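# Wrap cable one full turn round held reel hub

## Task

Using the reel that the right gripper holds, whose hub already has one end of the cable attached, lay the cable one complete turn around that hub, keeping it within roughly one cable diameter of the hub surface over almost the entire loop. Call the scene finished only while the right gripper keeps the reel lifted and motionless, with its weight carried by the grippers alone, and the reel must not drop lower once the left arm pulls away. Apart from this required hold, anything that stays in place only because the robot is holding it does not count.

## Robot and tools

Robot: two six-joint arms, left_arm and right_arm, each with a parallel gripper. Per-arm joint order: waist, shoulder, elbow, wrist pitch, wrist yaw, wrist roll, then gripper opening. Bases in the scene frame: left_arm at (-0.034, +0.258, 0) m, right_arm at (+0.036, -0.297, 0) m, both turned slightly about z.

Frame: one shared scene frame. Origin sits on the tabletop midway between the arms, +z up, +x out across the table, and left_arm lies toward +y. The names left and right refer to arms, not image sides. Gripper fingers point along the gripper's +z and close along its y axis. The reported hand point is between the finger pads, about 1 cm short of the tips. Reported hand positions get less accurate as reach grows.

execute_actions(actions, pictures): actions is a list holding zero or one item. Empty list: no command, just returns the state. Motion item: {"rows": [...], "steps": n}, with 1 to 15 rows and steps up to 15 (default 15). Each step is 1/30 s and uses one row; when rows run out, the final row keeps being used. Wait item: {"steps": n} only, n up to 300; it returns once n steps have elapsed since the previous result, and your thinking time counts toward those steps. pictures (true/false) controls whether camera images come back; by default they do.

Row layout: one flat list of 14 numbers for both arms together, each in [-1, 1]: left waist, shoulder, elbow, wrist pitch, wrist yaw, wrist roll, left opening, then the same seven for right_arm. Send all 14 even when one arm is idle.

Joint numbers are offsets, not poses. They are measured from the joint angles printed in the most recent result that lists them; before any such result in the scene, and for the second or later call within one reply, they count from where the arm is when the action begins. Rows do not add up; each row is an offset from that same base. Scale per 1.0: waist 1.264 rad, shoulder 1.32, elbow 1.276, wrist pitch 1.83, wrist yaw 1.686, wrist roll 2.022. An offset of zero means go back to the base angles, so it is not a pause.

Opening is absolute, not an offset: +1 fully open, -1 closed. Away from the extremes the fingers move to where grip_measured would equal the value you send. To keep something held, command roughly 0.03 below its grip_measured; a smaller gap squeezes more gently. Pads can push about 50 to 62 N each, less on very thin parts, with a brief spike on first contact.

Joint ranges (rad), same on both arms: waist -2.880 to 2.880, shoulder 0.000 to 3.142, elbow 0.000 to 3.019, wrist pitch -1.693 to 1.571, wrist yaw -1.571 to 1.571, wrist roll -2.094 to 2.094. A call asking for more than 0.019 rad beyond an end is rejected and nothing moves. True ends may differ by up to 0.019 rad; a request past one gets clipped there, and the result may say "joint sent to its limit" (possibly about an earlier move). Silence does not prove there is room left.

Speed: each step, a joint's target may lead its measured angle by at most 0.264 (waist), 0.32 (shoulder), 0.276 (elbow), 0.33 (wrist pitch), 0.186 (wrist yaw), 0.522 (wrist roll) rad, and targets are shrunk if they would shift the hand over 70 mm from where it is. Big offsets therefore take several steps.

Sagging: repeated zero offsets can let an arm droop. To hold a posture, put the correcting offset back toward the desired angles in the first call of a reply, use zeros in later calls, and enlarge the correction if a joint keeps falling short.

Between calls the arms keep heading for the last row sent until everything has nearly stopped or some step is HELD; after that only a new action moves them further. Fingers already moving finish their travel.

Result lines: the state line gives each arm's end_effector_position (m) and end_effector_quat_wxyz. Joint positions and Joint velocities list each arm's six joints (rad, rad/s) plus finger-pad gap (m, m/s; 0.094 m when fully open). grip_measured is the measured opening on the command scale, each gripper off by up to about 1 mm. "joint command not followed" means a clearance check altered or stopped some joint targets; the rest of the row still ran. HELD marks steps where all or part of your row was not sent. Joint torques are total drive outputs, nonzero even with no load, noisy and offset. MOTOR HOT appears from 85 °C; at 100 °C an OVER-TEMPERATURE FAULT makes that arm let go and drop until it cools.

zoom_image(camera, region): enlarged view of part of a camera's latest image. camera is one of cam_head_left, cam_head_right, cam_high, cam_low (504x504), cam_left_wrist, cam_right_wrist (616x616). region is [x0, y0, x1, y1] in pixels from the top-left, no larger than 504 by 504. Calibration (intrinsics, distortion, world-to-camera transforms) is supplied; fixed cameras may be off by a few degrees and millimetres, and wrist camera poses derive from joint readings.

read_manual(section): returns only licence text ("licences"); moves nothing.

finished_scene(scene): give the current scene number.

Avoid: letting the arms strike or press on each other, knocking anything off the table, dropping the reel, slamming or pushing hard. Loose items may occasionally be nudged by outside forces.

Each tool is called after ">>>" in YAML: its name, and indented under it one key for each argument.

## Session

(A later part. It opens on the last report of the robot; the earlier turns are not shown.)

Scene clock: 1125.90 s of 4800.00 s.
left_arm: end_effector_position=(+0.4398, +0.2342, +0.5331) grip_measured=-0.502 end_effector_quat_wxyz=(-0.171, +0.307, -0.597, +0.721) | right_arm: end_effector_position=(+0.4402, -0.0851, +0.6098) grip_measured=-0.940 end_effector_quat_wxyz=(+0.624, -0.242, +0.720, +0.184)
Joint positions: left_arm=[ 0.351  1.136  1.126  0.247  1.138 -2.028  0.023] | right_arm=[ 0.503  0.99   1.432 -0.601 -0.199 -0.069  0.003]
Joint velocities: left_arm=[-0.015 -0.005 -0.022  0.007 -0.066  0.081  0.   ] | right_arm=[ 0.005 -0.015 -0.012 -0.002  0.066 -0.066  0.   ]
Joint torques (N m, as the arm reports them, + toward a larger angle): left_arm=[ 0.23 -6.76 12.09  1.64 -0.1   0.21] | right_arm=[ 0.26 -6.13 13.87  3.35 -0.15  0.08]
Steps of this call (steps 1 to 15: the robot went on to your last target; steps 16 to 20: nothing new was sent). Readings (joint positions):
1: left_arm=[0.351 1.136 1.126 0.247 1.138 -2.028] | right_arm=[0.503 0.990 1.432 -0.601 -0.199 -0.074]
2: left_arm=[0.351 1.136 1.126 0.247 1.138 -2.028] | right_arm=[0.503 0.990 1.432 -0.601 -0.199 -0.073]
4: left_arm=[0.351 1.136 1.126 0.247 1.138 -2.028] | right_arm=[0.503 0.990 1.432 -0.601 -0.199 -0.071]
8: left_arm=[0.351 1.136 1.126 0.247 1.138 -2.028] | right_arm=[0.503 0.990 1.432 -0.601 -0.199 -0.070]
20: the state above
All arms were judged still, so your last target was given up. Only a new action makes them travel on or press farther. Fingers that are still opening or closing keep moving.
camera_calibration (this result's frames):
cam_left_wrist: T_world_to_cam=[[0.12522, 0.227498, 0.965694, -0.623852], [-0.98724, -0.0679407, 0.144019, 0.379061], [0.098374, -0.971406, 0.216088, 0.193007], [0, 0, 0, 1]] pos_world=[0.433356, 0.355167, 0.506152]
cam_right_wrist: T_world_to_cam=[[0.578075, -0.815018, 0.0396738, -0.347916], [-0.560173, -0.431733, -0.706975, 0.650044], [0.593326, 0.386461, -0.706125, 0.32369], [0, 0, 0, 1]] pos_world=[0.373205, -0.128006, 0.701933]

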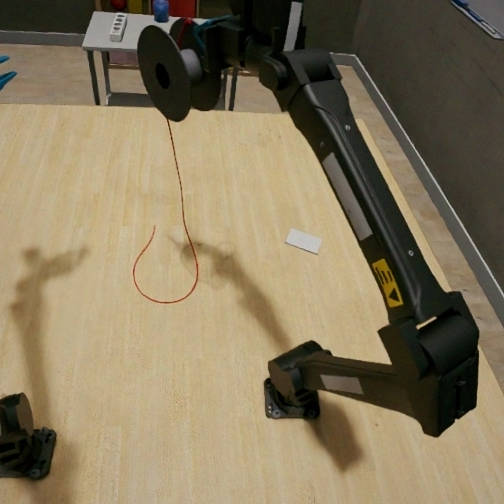

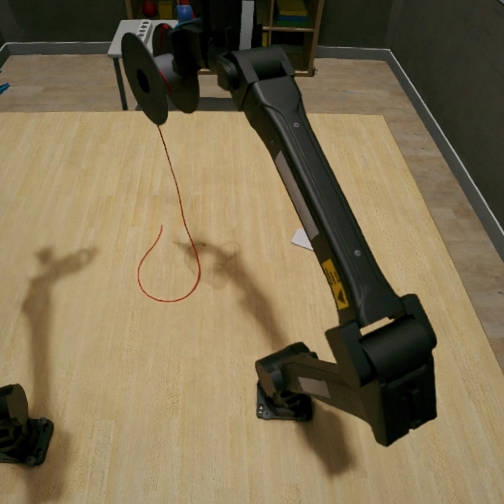

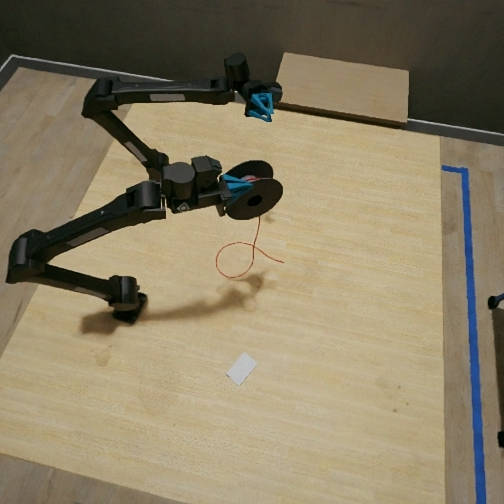

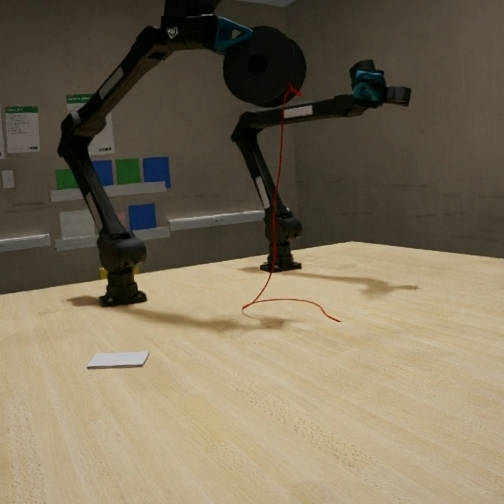

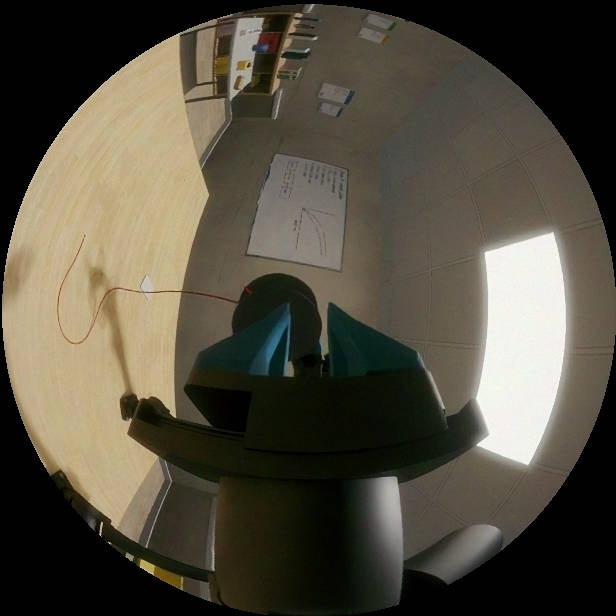

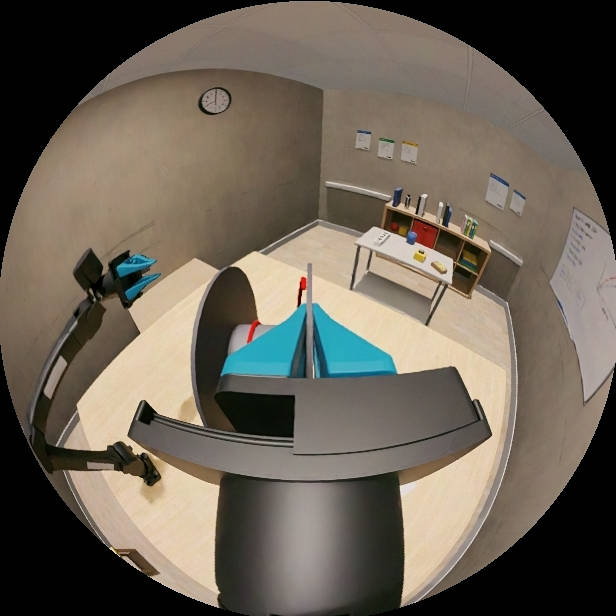

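>>> execute_actions:
  actions:
    - {"rows": [[0,0,0.01,0,0,0,-0.5,0,0,0.02,0.01,0,0.002,-1],[0,0,0.01,0,0,0,-0.5,0,0,0.02,0.017,0,0.004,-1],[0,0,0.01,0,0,0,-0.5,0,0,0.02,0.024,0,0.006,-1],[0,0,0.01,0,0,0,-0.5,0,0,0.02,0.032,0,0.009,-1],[0,0,0.01,0,0,0,-0.5,0,0,0.02,0.041,0,0.012,-1],[0,0,0.01,0,0,0,-0.5,0,0,0.02,0.051,0,0.016,-1],[0,0,0.01,0,0,0,-0.5,0,0,0.02,0.062,0,0.02,-1],[0,0,0.01,0,0,0,-0.5,0,0,0.02,0.074,0,0.0245,-1],[0,0,0.01,0,0,0,-0.5,0,0,0.02,0.086,0,0.029,-1],[0,0,0.01,0,0,0,-0.5,0,0,0.02,0.099,0,0.034,-1],[0,0,0.01,0,0,0,-0.5,0,0,0.02,0.112,0,0.039,-1],[0,0,0.01,0,0,0,-0.5,0,0,0.02,0.125,0,0.044,-1],[0,0,0.01,0,0,0,-0.5,0,0,0.02,0.138,0,0.049,-1],[0,0,0.01,0,0,0,-0.5,0,0,0.02,0.151,0,0.0545,-1],[0,0,0.01,0,0,0,-0.5,0,0,0.02,0.164,0,0.06,-1]], "steps": 15}
  pictures: false

>>> execute_actions:
  actions:
    - {"rows": [[0,0,0.01,0,0,0,-0.5,0,0,0.024,0.045,0,0.018,-1],[0,0,0.01,0,0,0,-0.5,0,0,0.024,0.058,0,0.022,-1],[0,0,0.01,0,0,0,-0.5,0,0,0.024,0.071,0,0.026,-1],[0,0,0.01,0,0,0,-0.5,0,0,0.024,0.084,0,0.03,-1],[0,0,0.01,0,0,0,-0.5,0,0,0.024,0.097,0,0.034,-1],[0,0,0.01,0,0,0,-0.5,0,0,0.024,0.11,0,0.038,-1],[0,0,0.01,0,0,0,-0.5,0,0,0.024,0.123,0,0.042,-1],[0,0,0.01,0,0,0,-0.5,0,0,0.024,0.136,0,0.046,-1],[0,0,0.01,0,0,0,-0.5,0,0,0.024,0.149,0,0.049,-1],[0,0,0.01,0,0,0,-0.5,0,0,0.024,0.161,0,0.052,-1],[0,0,0.01,0,0,0,-0.5,0,0,0.024,0.172,0,0.054,-1],[0,0,0.01,0,0,0,-0.5,0,0,0.024,0.182,0,0.056,-1],[0,0,0.01,0,0,0,-0.5,0,0,0.024,0.19,0,0.058,-1],[0,0,0.01,0,0,0,-0.5,0,0,0.024,0.196,0,0.059,-1],[0,0,0.01,0,0,0,-0.5,0,0,0.024,0.2,0,0.06,-1]], "steps": 15}
  pictures: false

>>> execute_actions:
  actions:
    - {"steps": 25}
  pictures: true

Scene clock: 1153.03 s of 4800.00 s.
left_arm: end_effector_position=(+0.4398, +0.2342, +0.5331) grip_measured=-0.502 end_effector_quat_wxyz=(-0.171, +0.307, -0.597, +0.721) | right_arm: end_effector_position=(+0.4426, -0.0840, +0.6626) grip_measured=-0.940 end_effector_quat_wxyz=(+0.696, -0.209, +0.653, +0.214)
Joint positions: left_arm=[ 0.351  1.136  1.126  0.247  1.138 -2.028  0.023] | right_arm=[ 0.503  0.99   1.432 -0.382 -0.199  0.     0.003]
Joint velocities: left_arm=[-0.005  0.005 -0.002 -0.007 -0.037  0.022  0.   ] | right_arm=[-0.015  0.005  0.002  0.701  0.022  0.227 -0.   ]
Joint torques (N m, as the arm reports them, + toward a larger angle): left_arm=[ 0.19 -6.79 12.11  1.66 -0.1   0.22] | right_arm=[-0.27 -5.23 13.87  3.19 -0.13  0.08]
Steps of this call (steps 1 to 180: nothing new was sent; then 20.63 s passed at rest; steps 181 to 195: all 15 steps of this action). Readings (joint positions):
181: left_arm=[0.351 1.136 1.126 0.247 1.138 -2.028] | right_arm=[0.503 0.990 1.432 -0.601 -0.199 -0.069]
182: left_arm=[0.351 1.136 1.126 0.247 1.138 -2.028] | right_arm=[0.503 0.990 1.432 -0.601 -0.199 -0.069]
184: left_arm=[0.351 1.136 1.126 0.247 1.138 -2.028] | right_arm=[0.503 0.990 1.432 -0.595 -0.199 -0.068]
188: left_arm=[0.351 1.136 1.126 0.247 1.138 -2.028] | right_arm=[0.503 0.990 1.432 -0.540 -0.199 -0.054]
195: the state above

Scene clock: 1153.53 s of 4800.00 s.
left_arm: end_effector_position=(+0.4398, +0.2342, +0.5331) grip_measured=-0.502 end_effector_quat_wxyz=(-0.171, +0.307, -0.597, +0.721) | right_arm: end_effector_position=(+0.4279, -0.0904, +0.7359) grip_measured=-0.940 end_effector_quat_wxyz=(+0.782, -0.170, +0.542, +0.257)
Joint positions: left_arm=[ 0.351  1.136  1.126  0.247  1.138 -2.028  0.023] | right_arm=[ 0.503  0.99   1.432 -0.072 -0.199  0.091  0.003]
Joint velocities: left_arm=[-0.005 -0.005  0.007 -0.017 -0.037 -0.037 -0.001] | right_arm=[-0.005  0.015 -0.012  0.383  0.022  0.139 -0.002]
Joint torques (N m, as the arm reports them, + toward a larger angle): left_arm=[ 0.14 -6.83 12.08  1.64 -0.1   0.22] | right_arm=[-0.51 -5.86 14.15  2.66 -0.15  0.04]
Steps of this call (steps 1 to 15: all 15 steps of this action). Readings (joint positions):
1: left_arm=[0.351 1.136 1.126 0.247 1.138 -2.028] | right_arm=[0.503 0.990 1.432 -0.362 -0.199 0.006]
2: left_arm=[0.351 1.136 1.126 0.247 1.138 -2.028] | right_arm=[0.503 0.990 1.432 -0.345 -0.199 0.011]
4: left_arm=[0.351 1.136 1.126 0.247 1.138 -2.028] | right_arm=[0.503 0.990 1.432 -0.306 -0.199 0.022]
8: left_arm=[0.351 1.136 1.126 0.247 1.138 -2.028] | right_arm=[0.503 0.990 1.432 -0.215 -0.199 0.049]
15: the state above

Scene clock: 1154.37 s of 4800.00 s.
left_arm: end_effector_position=(+0.4398, +0.2342, +0.5331) grip_measured=-0.502 end_effector_quat_wxyz=(-0.171, +0.307, -0.597, +0.721) | right_arm: end_effector_position=(+0.4262, -0.0912, +0.7407) grip_measured=-0.940 end_effector_quat_wxyz=(+0.786, -0.164, +0.534, +0.265)
Joint positions: left_arm=[ 0.351  1.136  1.126  0.247  1.138 -2.028  0.023] | right_arm=[ 0.503  0.99   1.432 -0.05  -0.199  0.108  0.003]
Joint velocities: left_arm=[-0.015 -0.005 -0.002 -0.012  0.066 -0.066  0.001] | right_arm=[-0.005 -0.015  0.012  0.012 -0.007 -0.037 -0.   ]
Joint torques (N m, as the arm reports them, + toward a larger angle): left_arm=[ 0.21 -6.8  12.13  1.64 -0.11  0.21] | right_arm=[ 0.22 -6.03 14.02  2.77 -0.11  0.09]
Steps of this call (steps 1 to 25: the robot went on to your last target). Readings (joint positions):
1: left_arm=[0.351 1.136 1.126 0.247 1.138 -2.028] | right_arm=[0.503 0.990 1.432 -0.062 -0.199 0.095]
2: left_arm=[0.351 1.136 1.126 0.247 1.138 -2.028] | right_arm=[0.503 0.990 1.432 -0.055 -0.199 0.098]
4: left_arm=[0.351 1.136 1.126 0.247 1.138 -2.028] | right_arm=[0.503 0.990 1.432 -0.050 -0.199 0.102]
8: left_arm=[0.351 1.136 1.126 0.247 1.138 -2.028] | right_arm=[0.503 0.990 1.432 -0.050 -0.199 0.106]
25: the state above
camera_calibration (this result's frames):
cam_left_wrist: T_world_to_cam=[[0.12522, 0.227498, 0.965694, -0.623852], [-0.98724, -0.0679407, 0.144019, 0.379061], [0.098374, -0.971406, 0.216088, 0.193007], [0, 0, 0, 1]] pos_world=[0.433356, 0.355167, 0.506152]
cam_right_wrist: T_world_to_cam=[[0.59143, -0.806064, -0.0217239, -0.309348], [-0.208329, -0.126719, -0.969815, 0.804631], [0.77898, 0.578103, -0.242872, 0.0220528], [0, 0, 0, 1]] pos_world=[0.333407, -0.160141, 0.778979]

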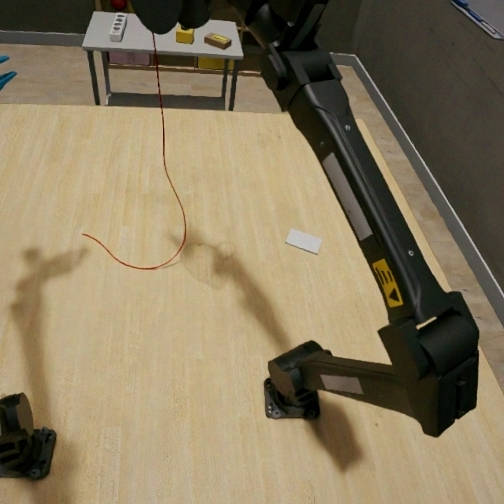

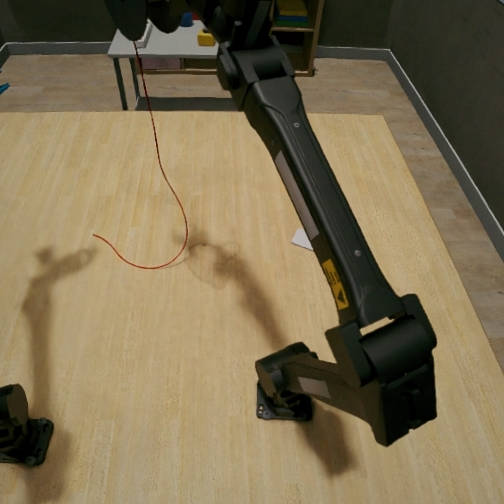

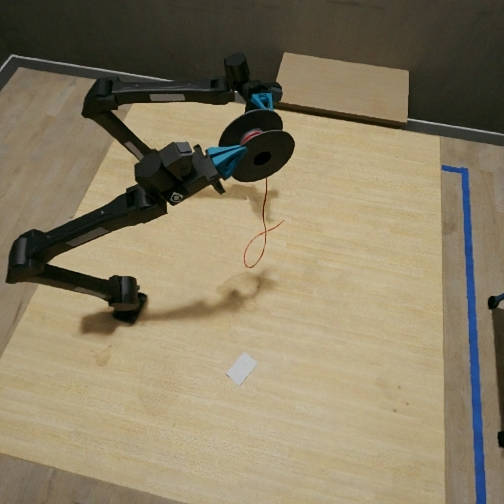

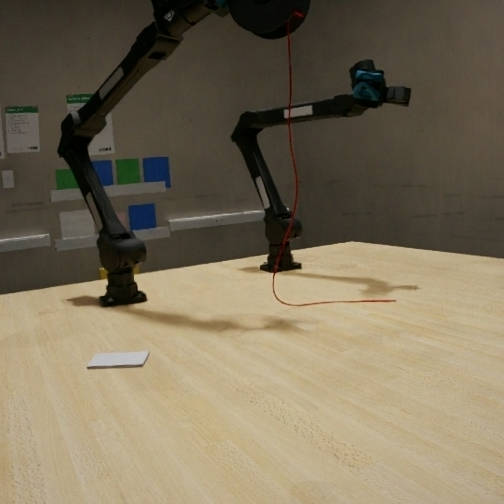

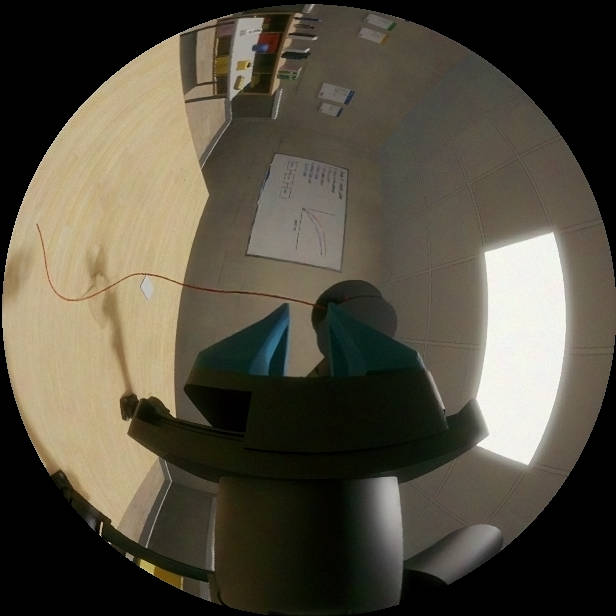

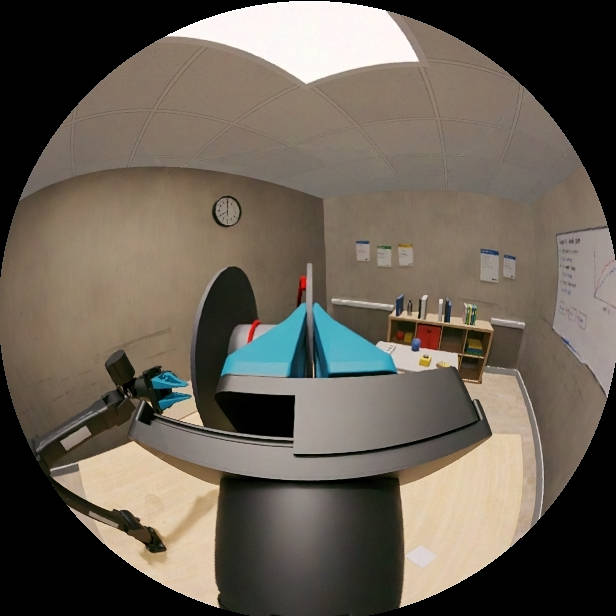

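>>> zoom_image:
  camera: "cam_low"
  region: [200, 0, 340, 110]

>>> zoom_image:
  camera: "cam_high"
  region: [195, 95, 315, 215]

>>> zoom_image:
  camera: "cam_left_wrist"
  region: [270, 260, 420, 370]

>>> zoom_image:
  camera: "cam_right_wrist"
  region: [170, 240, 350, 390]

Region (200, 0, 340, 110) of cam_low's 504x504 image, scaled by 3.600, with more detail than that image has; it fills the top 396 rows of this view, and the rest is white.

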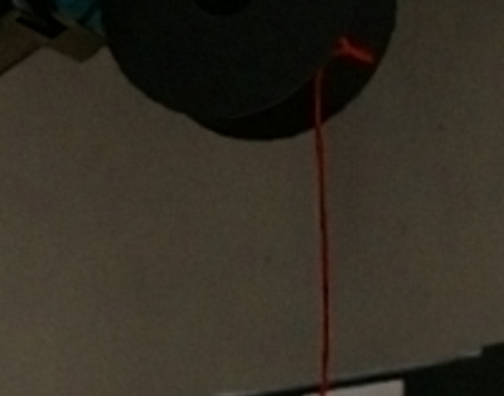

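Region (195, 95, 315, 215) of cam_high's 504x504 image, scaled by 4.200, with more detail than that image has.

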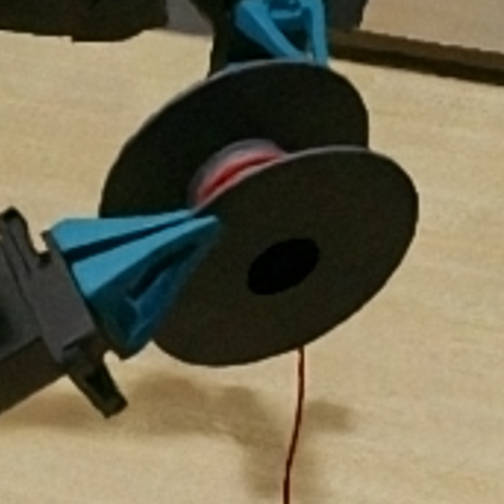

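Region (270, 260, 420, 370) of cam_left_wrist's 616x616 image, scaled by 3.360, with more detail than that image has; it fills the top 370 rows of this view, and the rest is white.

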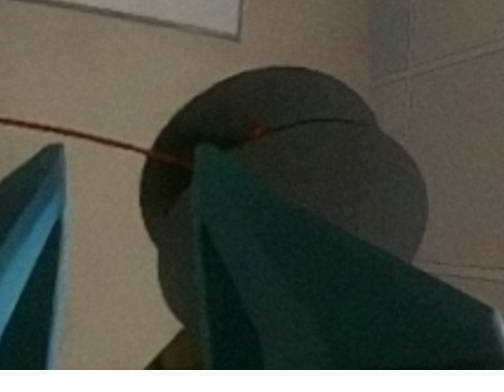

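Region (170, 240, 350, 390) of cam_right_wrist's 616x616 image, scaled by 2.800, with more detail than that image has.

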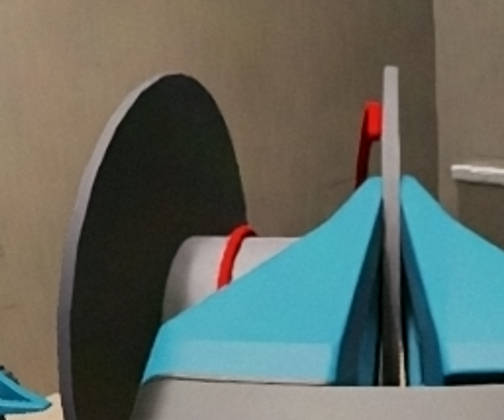

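>>> execute_actions:
  actions:
    - {"rows": [[0,0,0.01,0,0,0,-0.5,0,0,0.022,0.01,0,0.002,-1],[0,0,0.01,0,0,0,-0.5,0,0,0.022,0.018,0,0.004,-1],[0,0,0.01,0,0,0,-0.5,0,0,0.022,0.027,0,0.006,-1],[0,0,0.01,0,0,0,-0.5,0,0,0.022,0.037,0,0.009,-1],[0,0,0.01,0,0,0,-0.5,0,0,0.022,0.048,0,0.012,-1],[0,0,0.01,0,0,0,-0.5,0,0,0.022,0.06,0,0.015,-1],[0,0,0.01,0,0,0,-0.5,0,0,0.022,0.072,0,0.018,-1],[0,0,0.01,0,0,0,-0.5,0,0,0.022,0.084,0,0.021,-1],[0,0,0.01,0,0,0,-0.5,0,0,0.022,0.095,0,0.024,-1],[0,0,0.01,0,0,0,-0.5,0,0,0.022,0.105,0,0.026,-1],[0,0,0.01,0,0,0,-0.5,0,0,0.022,0.113,0,0.028,-1],[0,0,0.01,0,0,0,-0.5,0,0,0.022,0.12,0,0.0295,-1],[0,0,0.01,0,0,0,-0.5,0,0,0.022,0.125,0,0.0305,-1],[0,0,0.01,0,0,0,-0.5,0,0,0.022,0.128,0,0.031,-1]], "steps": 15}
  pictures: false

>>> execute_actions:
  actions:
    - {"steps": 30}
  pictures: true

>>> zoom_image:
  camera: "cam_low"
  region: [200, 0, 340, 110]

>>> zoom_image:
  camera: "cam_high"
  region: [190, 80, 310, 200]

>>> zoom_image:
  camera: "cam_right_wrist"
  region: [170, 240, 350, 390]

Scene clock: 1222.40 s of 4800.00 s.
left_arm: end_effector_position=(+0.4398, +0.2342, +0.5331) grip_measured=-0.502 end_effector_quat_wxyz=(-0.171, +0.307, -0.597, +0.721) | right_arm: end_effector_position=(+0.4063, -0.0998, +0.7818) grip_measured=-0.940 end_effector_quat_wxyz=(+0.830, -0.148, +0.455, +0.286)
Joint positions: left_arm=[ 0.351  1.136  1.126  0.247  1.138 -2.028  0.023] | right_arm=[ 0.503  0.99   1.432  0.143 -0.199  0.149  0.003]
Joint velocities: left_arm=[-0.005  0.005  0.002  0.002  0.022 -0.007 -0.001] | right_arm=[-0.015  0.005 -0.007  0.203 -0.051  0.095 -0.   ]
Joint torques (N m, as the arm reports them, + toward a larger angle): left_arm=[ 0.22 -6.8  12.12  1.65 -0.1   0.21] | right_arm=[-0.48 -5.75 13.73  2.17 -0.11  0.11]
Steps of this call (steps 1 to 15: the robot went on to your last target; steps 16 to 320: nothing new was sent; then 56.87 s passed at rest; steps 321 to 335: all 15 steps of this action). Readings (joint positions):
321: left_arm=[0.351 1.136 1.126 0.247 1.138 -2.028] | right_arm=[0.503 0.990 1.432 -0.050 -0.199 0.108]
322: left_arm=[0.351 1.136 1.126 0.247 1.138 -2.028] | right_arm=[0.503 0.990 1.432 -0.050 -0.199 0.108]
324: left_arm=[0.351 1.136 1.126 0.247 1.138 -2.028] | right_arm=[0.503 0.990 1.432 -0.040 -0.199 0.109]
328: left_arm=[0.351 1.136 1.126 0.247 1.138 -2.028] | right_arm=[0.503 0.990 1.432 0.027 -0.199 0.121]
335: the state above

Scene clock: 1223.40 s of 4800.00 s.
left_arm: end_effector_position=(+0.4398, +0.2342, +0.5331) grip_measured=-0.502 end_effector_quat_wxyz=(-0.171, +0.307, -0.597, +0.721) | right_arm: end_effector_position=(+0.4051, -0.1003, +0.7837) grip_measured=-0.940 end_effector_quat_wxyz=(+0.831, -0.145, +0.452, +0.291)
Joint positions: left_arm=[ 0.351  1.136  1.126  0.247  1.138 -2.028  0.023] | right_arm=[ 0.503  0.99   1.432  0.152 -0.199  0.159  0.003]
Joint velocities: left_arm=[-0.005 -0.015 -0.012 -0.012  0.022  0.066 -0.001] | right_arm=[-0.005 -0.015 -0.007  0.007  0.007 -0.022 -0.   ]
Joint torques (N m, as the arm reports them, + toward a larger angle): left_arm=[ 0.22 -6.76 12.12  1.63 -0.09  0.22] | right_arm=[-0.55 -5.35 13.52  2.59 -0.07  0.09]
Steps of this call (steps 1 to 30: the robot went on to your last target). Readings (joint positions):
1: left_arm=[0.351 1.136 1.126 0.247 1.138 -2.028] | right_arm=[0.503 0.990 1.432 0.148 -0.199 0.150]
2: left_arm=[0.351 1.136 1.126 0.247 1.138 -2.028] | right_arm=[0.503 0.990 1.432 0.151 -0.199 0.152]
4: left_arm=[0.351 1.136 1.126 0.247 1.138 -2.028] | right_arm=[0.503 0.990 1.432 0.152 -0.199 0.155]
8: left_arm=[0.351 1.136 1.126 0.247 1.138 -2.028] | right_arm=[0.503 0.990 1.432 0.152 -0.199 0.157]
30: the state above
All arms were judged still, so your last target was given up. Only a new action makes them travel on or press farther. Fingers that are still opening or closing keep moving.
camera_calibration (this result's frames):
cam_left_wrist: T_world_to_cam=[[0.12522, 0.227498, 0.965694, -0.623852], [-0.98724, -0.0679407, 0.144019, 0.379061], [0.098374, -0.971406, 0.216088, 0.193007], [0, 0, 0, 1]] pos_world=[0.433356, 0.355167, 0.506152]
cam_right_wrist: T_world_to_cam=[[0.613405, -0.789546, -0.0187247, -0.312907], [-0.0496153, -0.0148626, -0.998658, 0.810359], [0.788208, 0.613511, -0.0482904, -0.098492], [0, 0, 0, 1]] pos_world=[0.309777, -0.174584, 0.798656]

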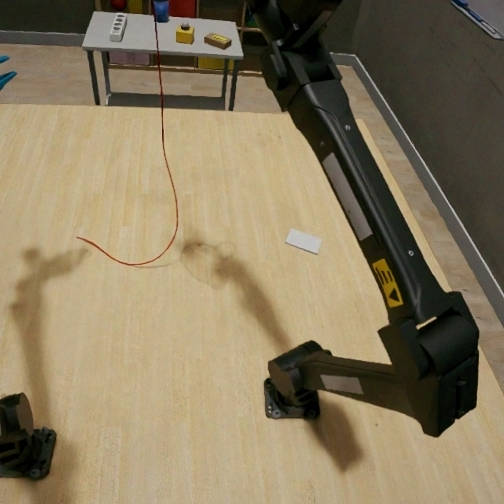

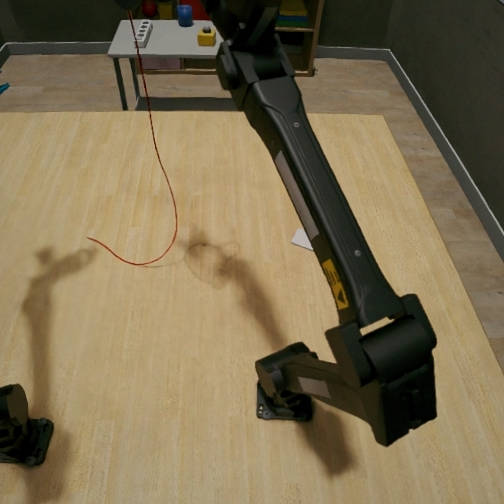

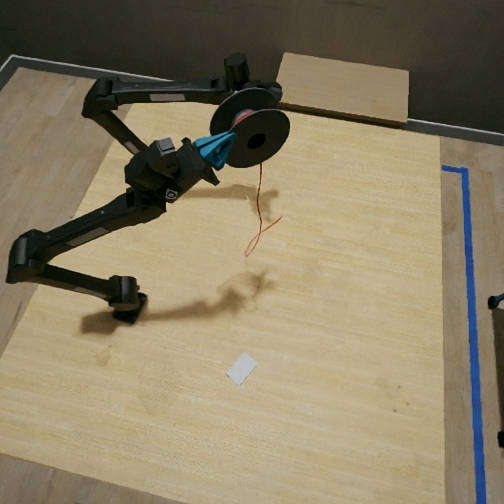

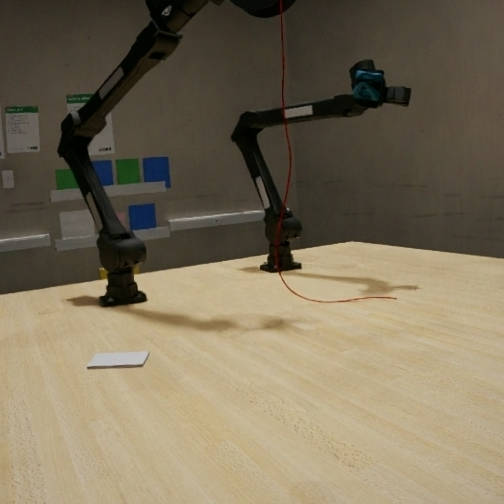

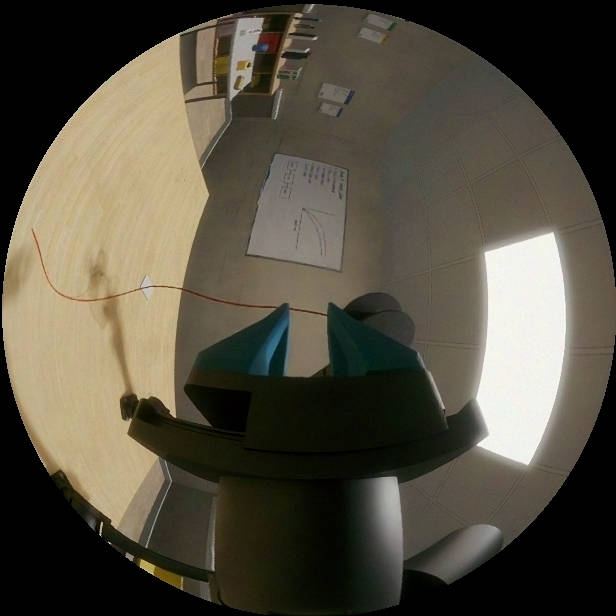

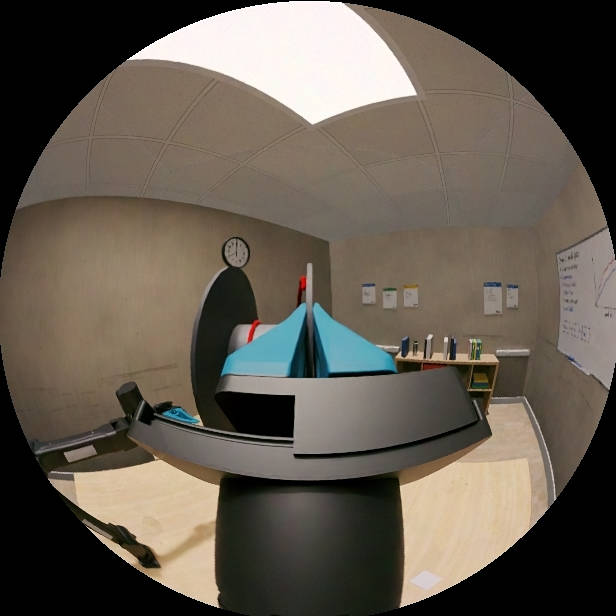

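Region (200, 0, 340, 110) of cam_low's 504x504 image, scaled by 3.600, with more detail than that image has; it fills the top 396 rows of this view, and the rest is white.

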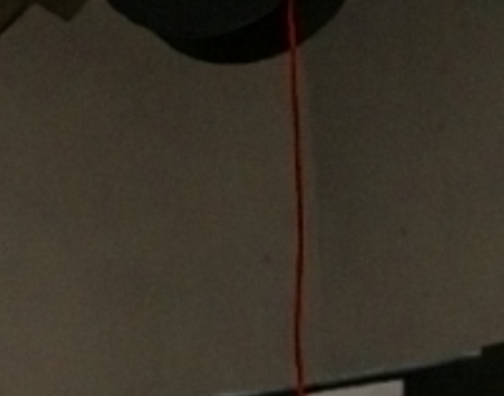

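Region (190, 80, 310, 200) of cam_high's 504x504 image, scaled by 4.200, with more detail than that image has.

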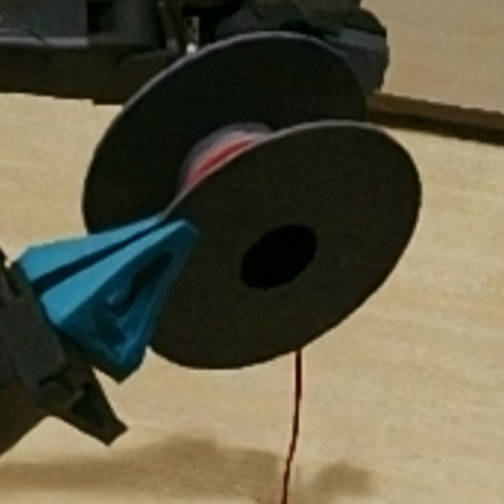

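Region (170, 240, 350, 390) of cam_right_wrist's 616x616 image, scaled by 2.800, with more detail than that image has.

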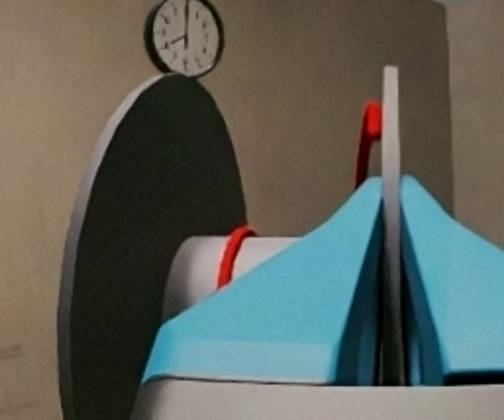

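>>> zoom_image:
  camera: "cam_left_wrist"
  region: [300, 270, 440, 370]

Region (300, 270, 440, 370) of cam_left_wrist's 616x616 image, scaled by 3.600, with more detail than that image has; it fills the top 360 rows of this view, and the rest is white.

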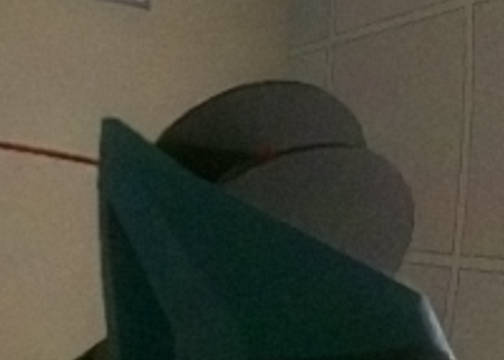

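>>> finished_scene:
  scene: 2

The scene is finished: the task was done.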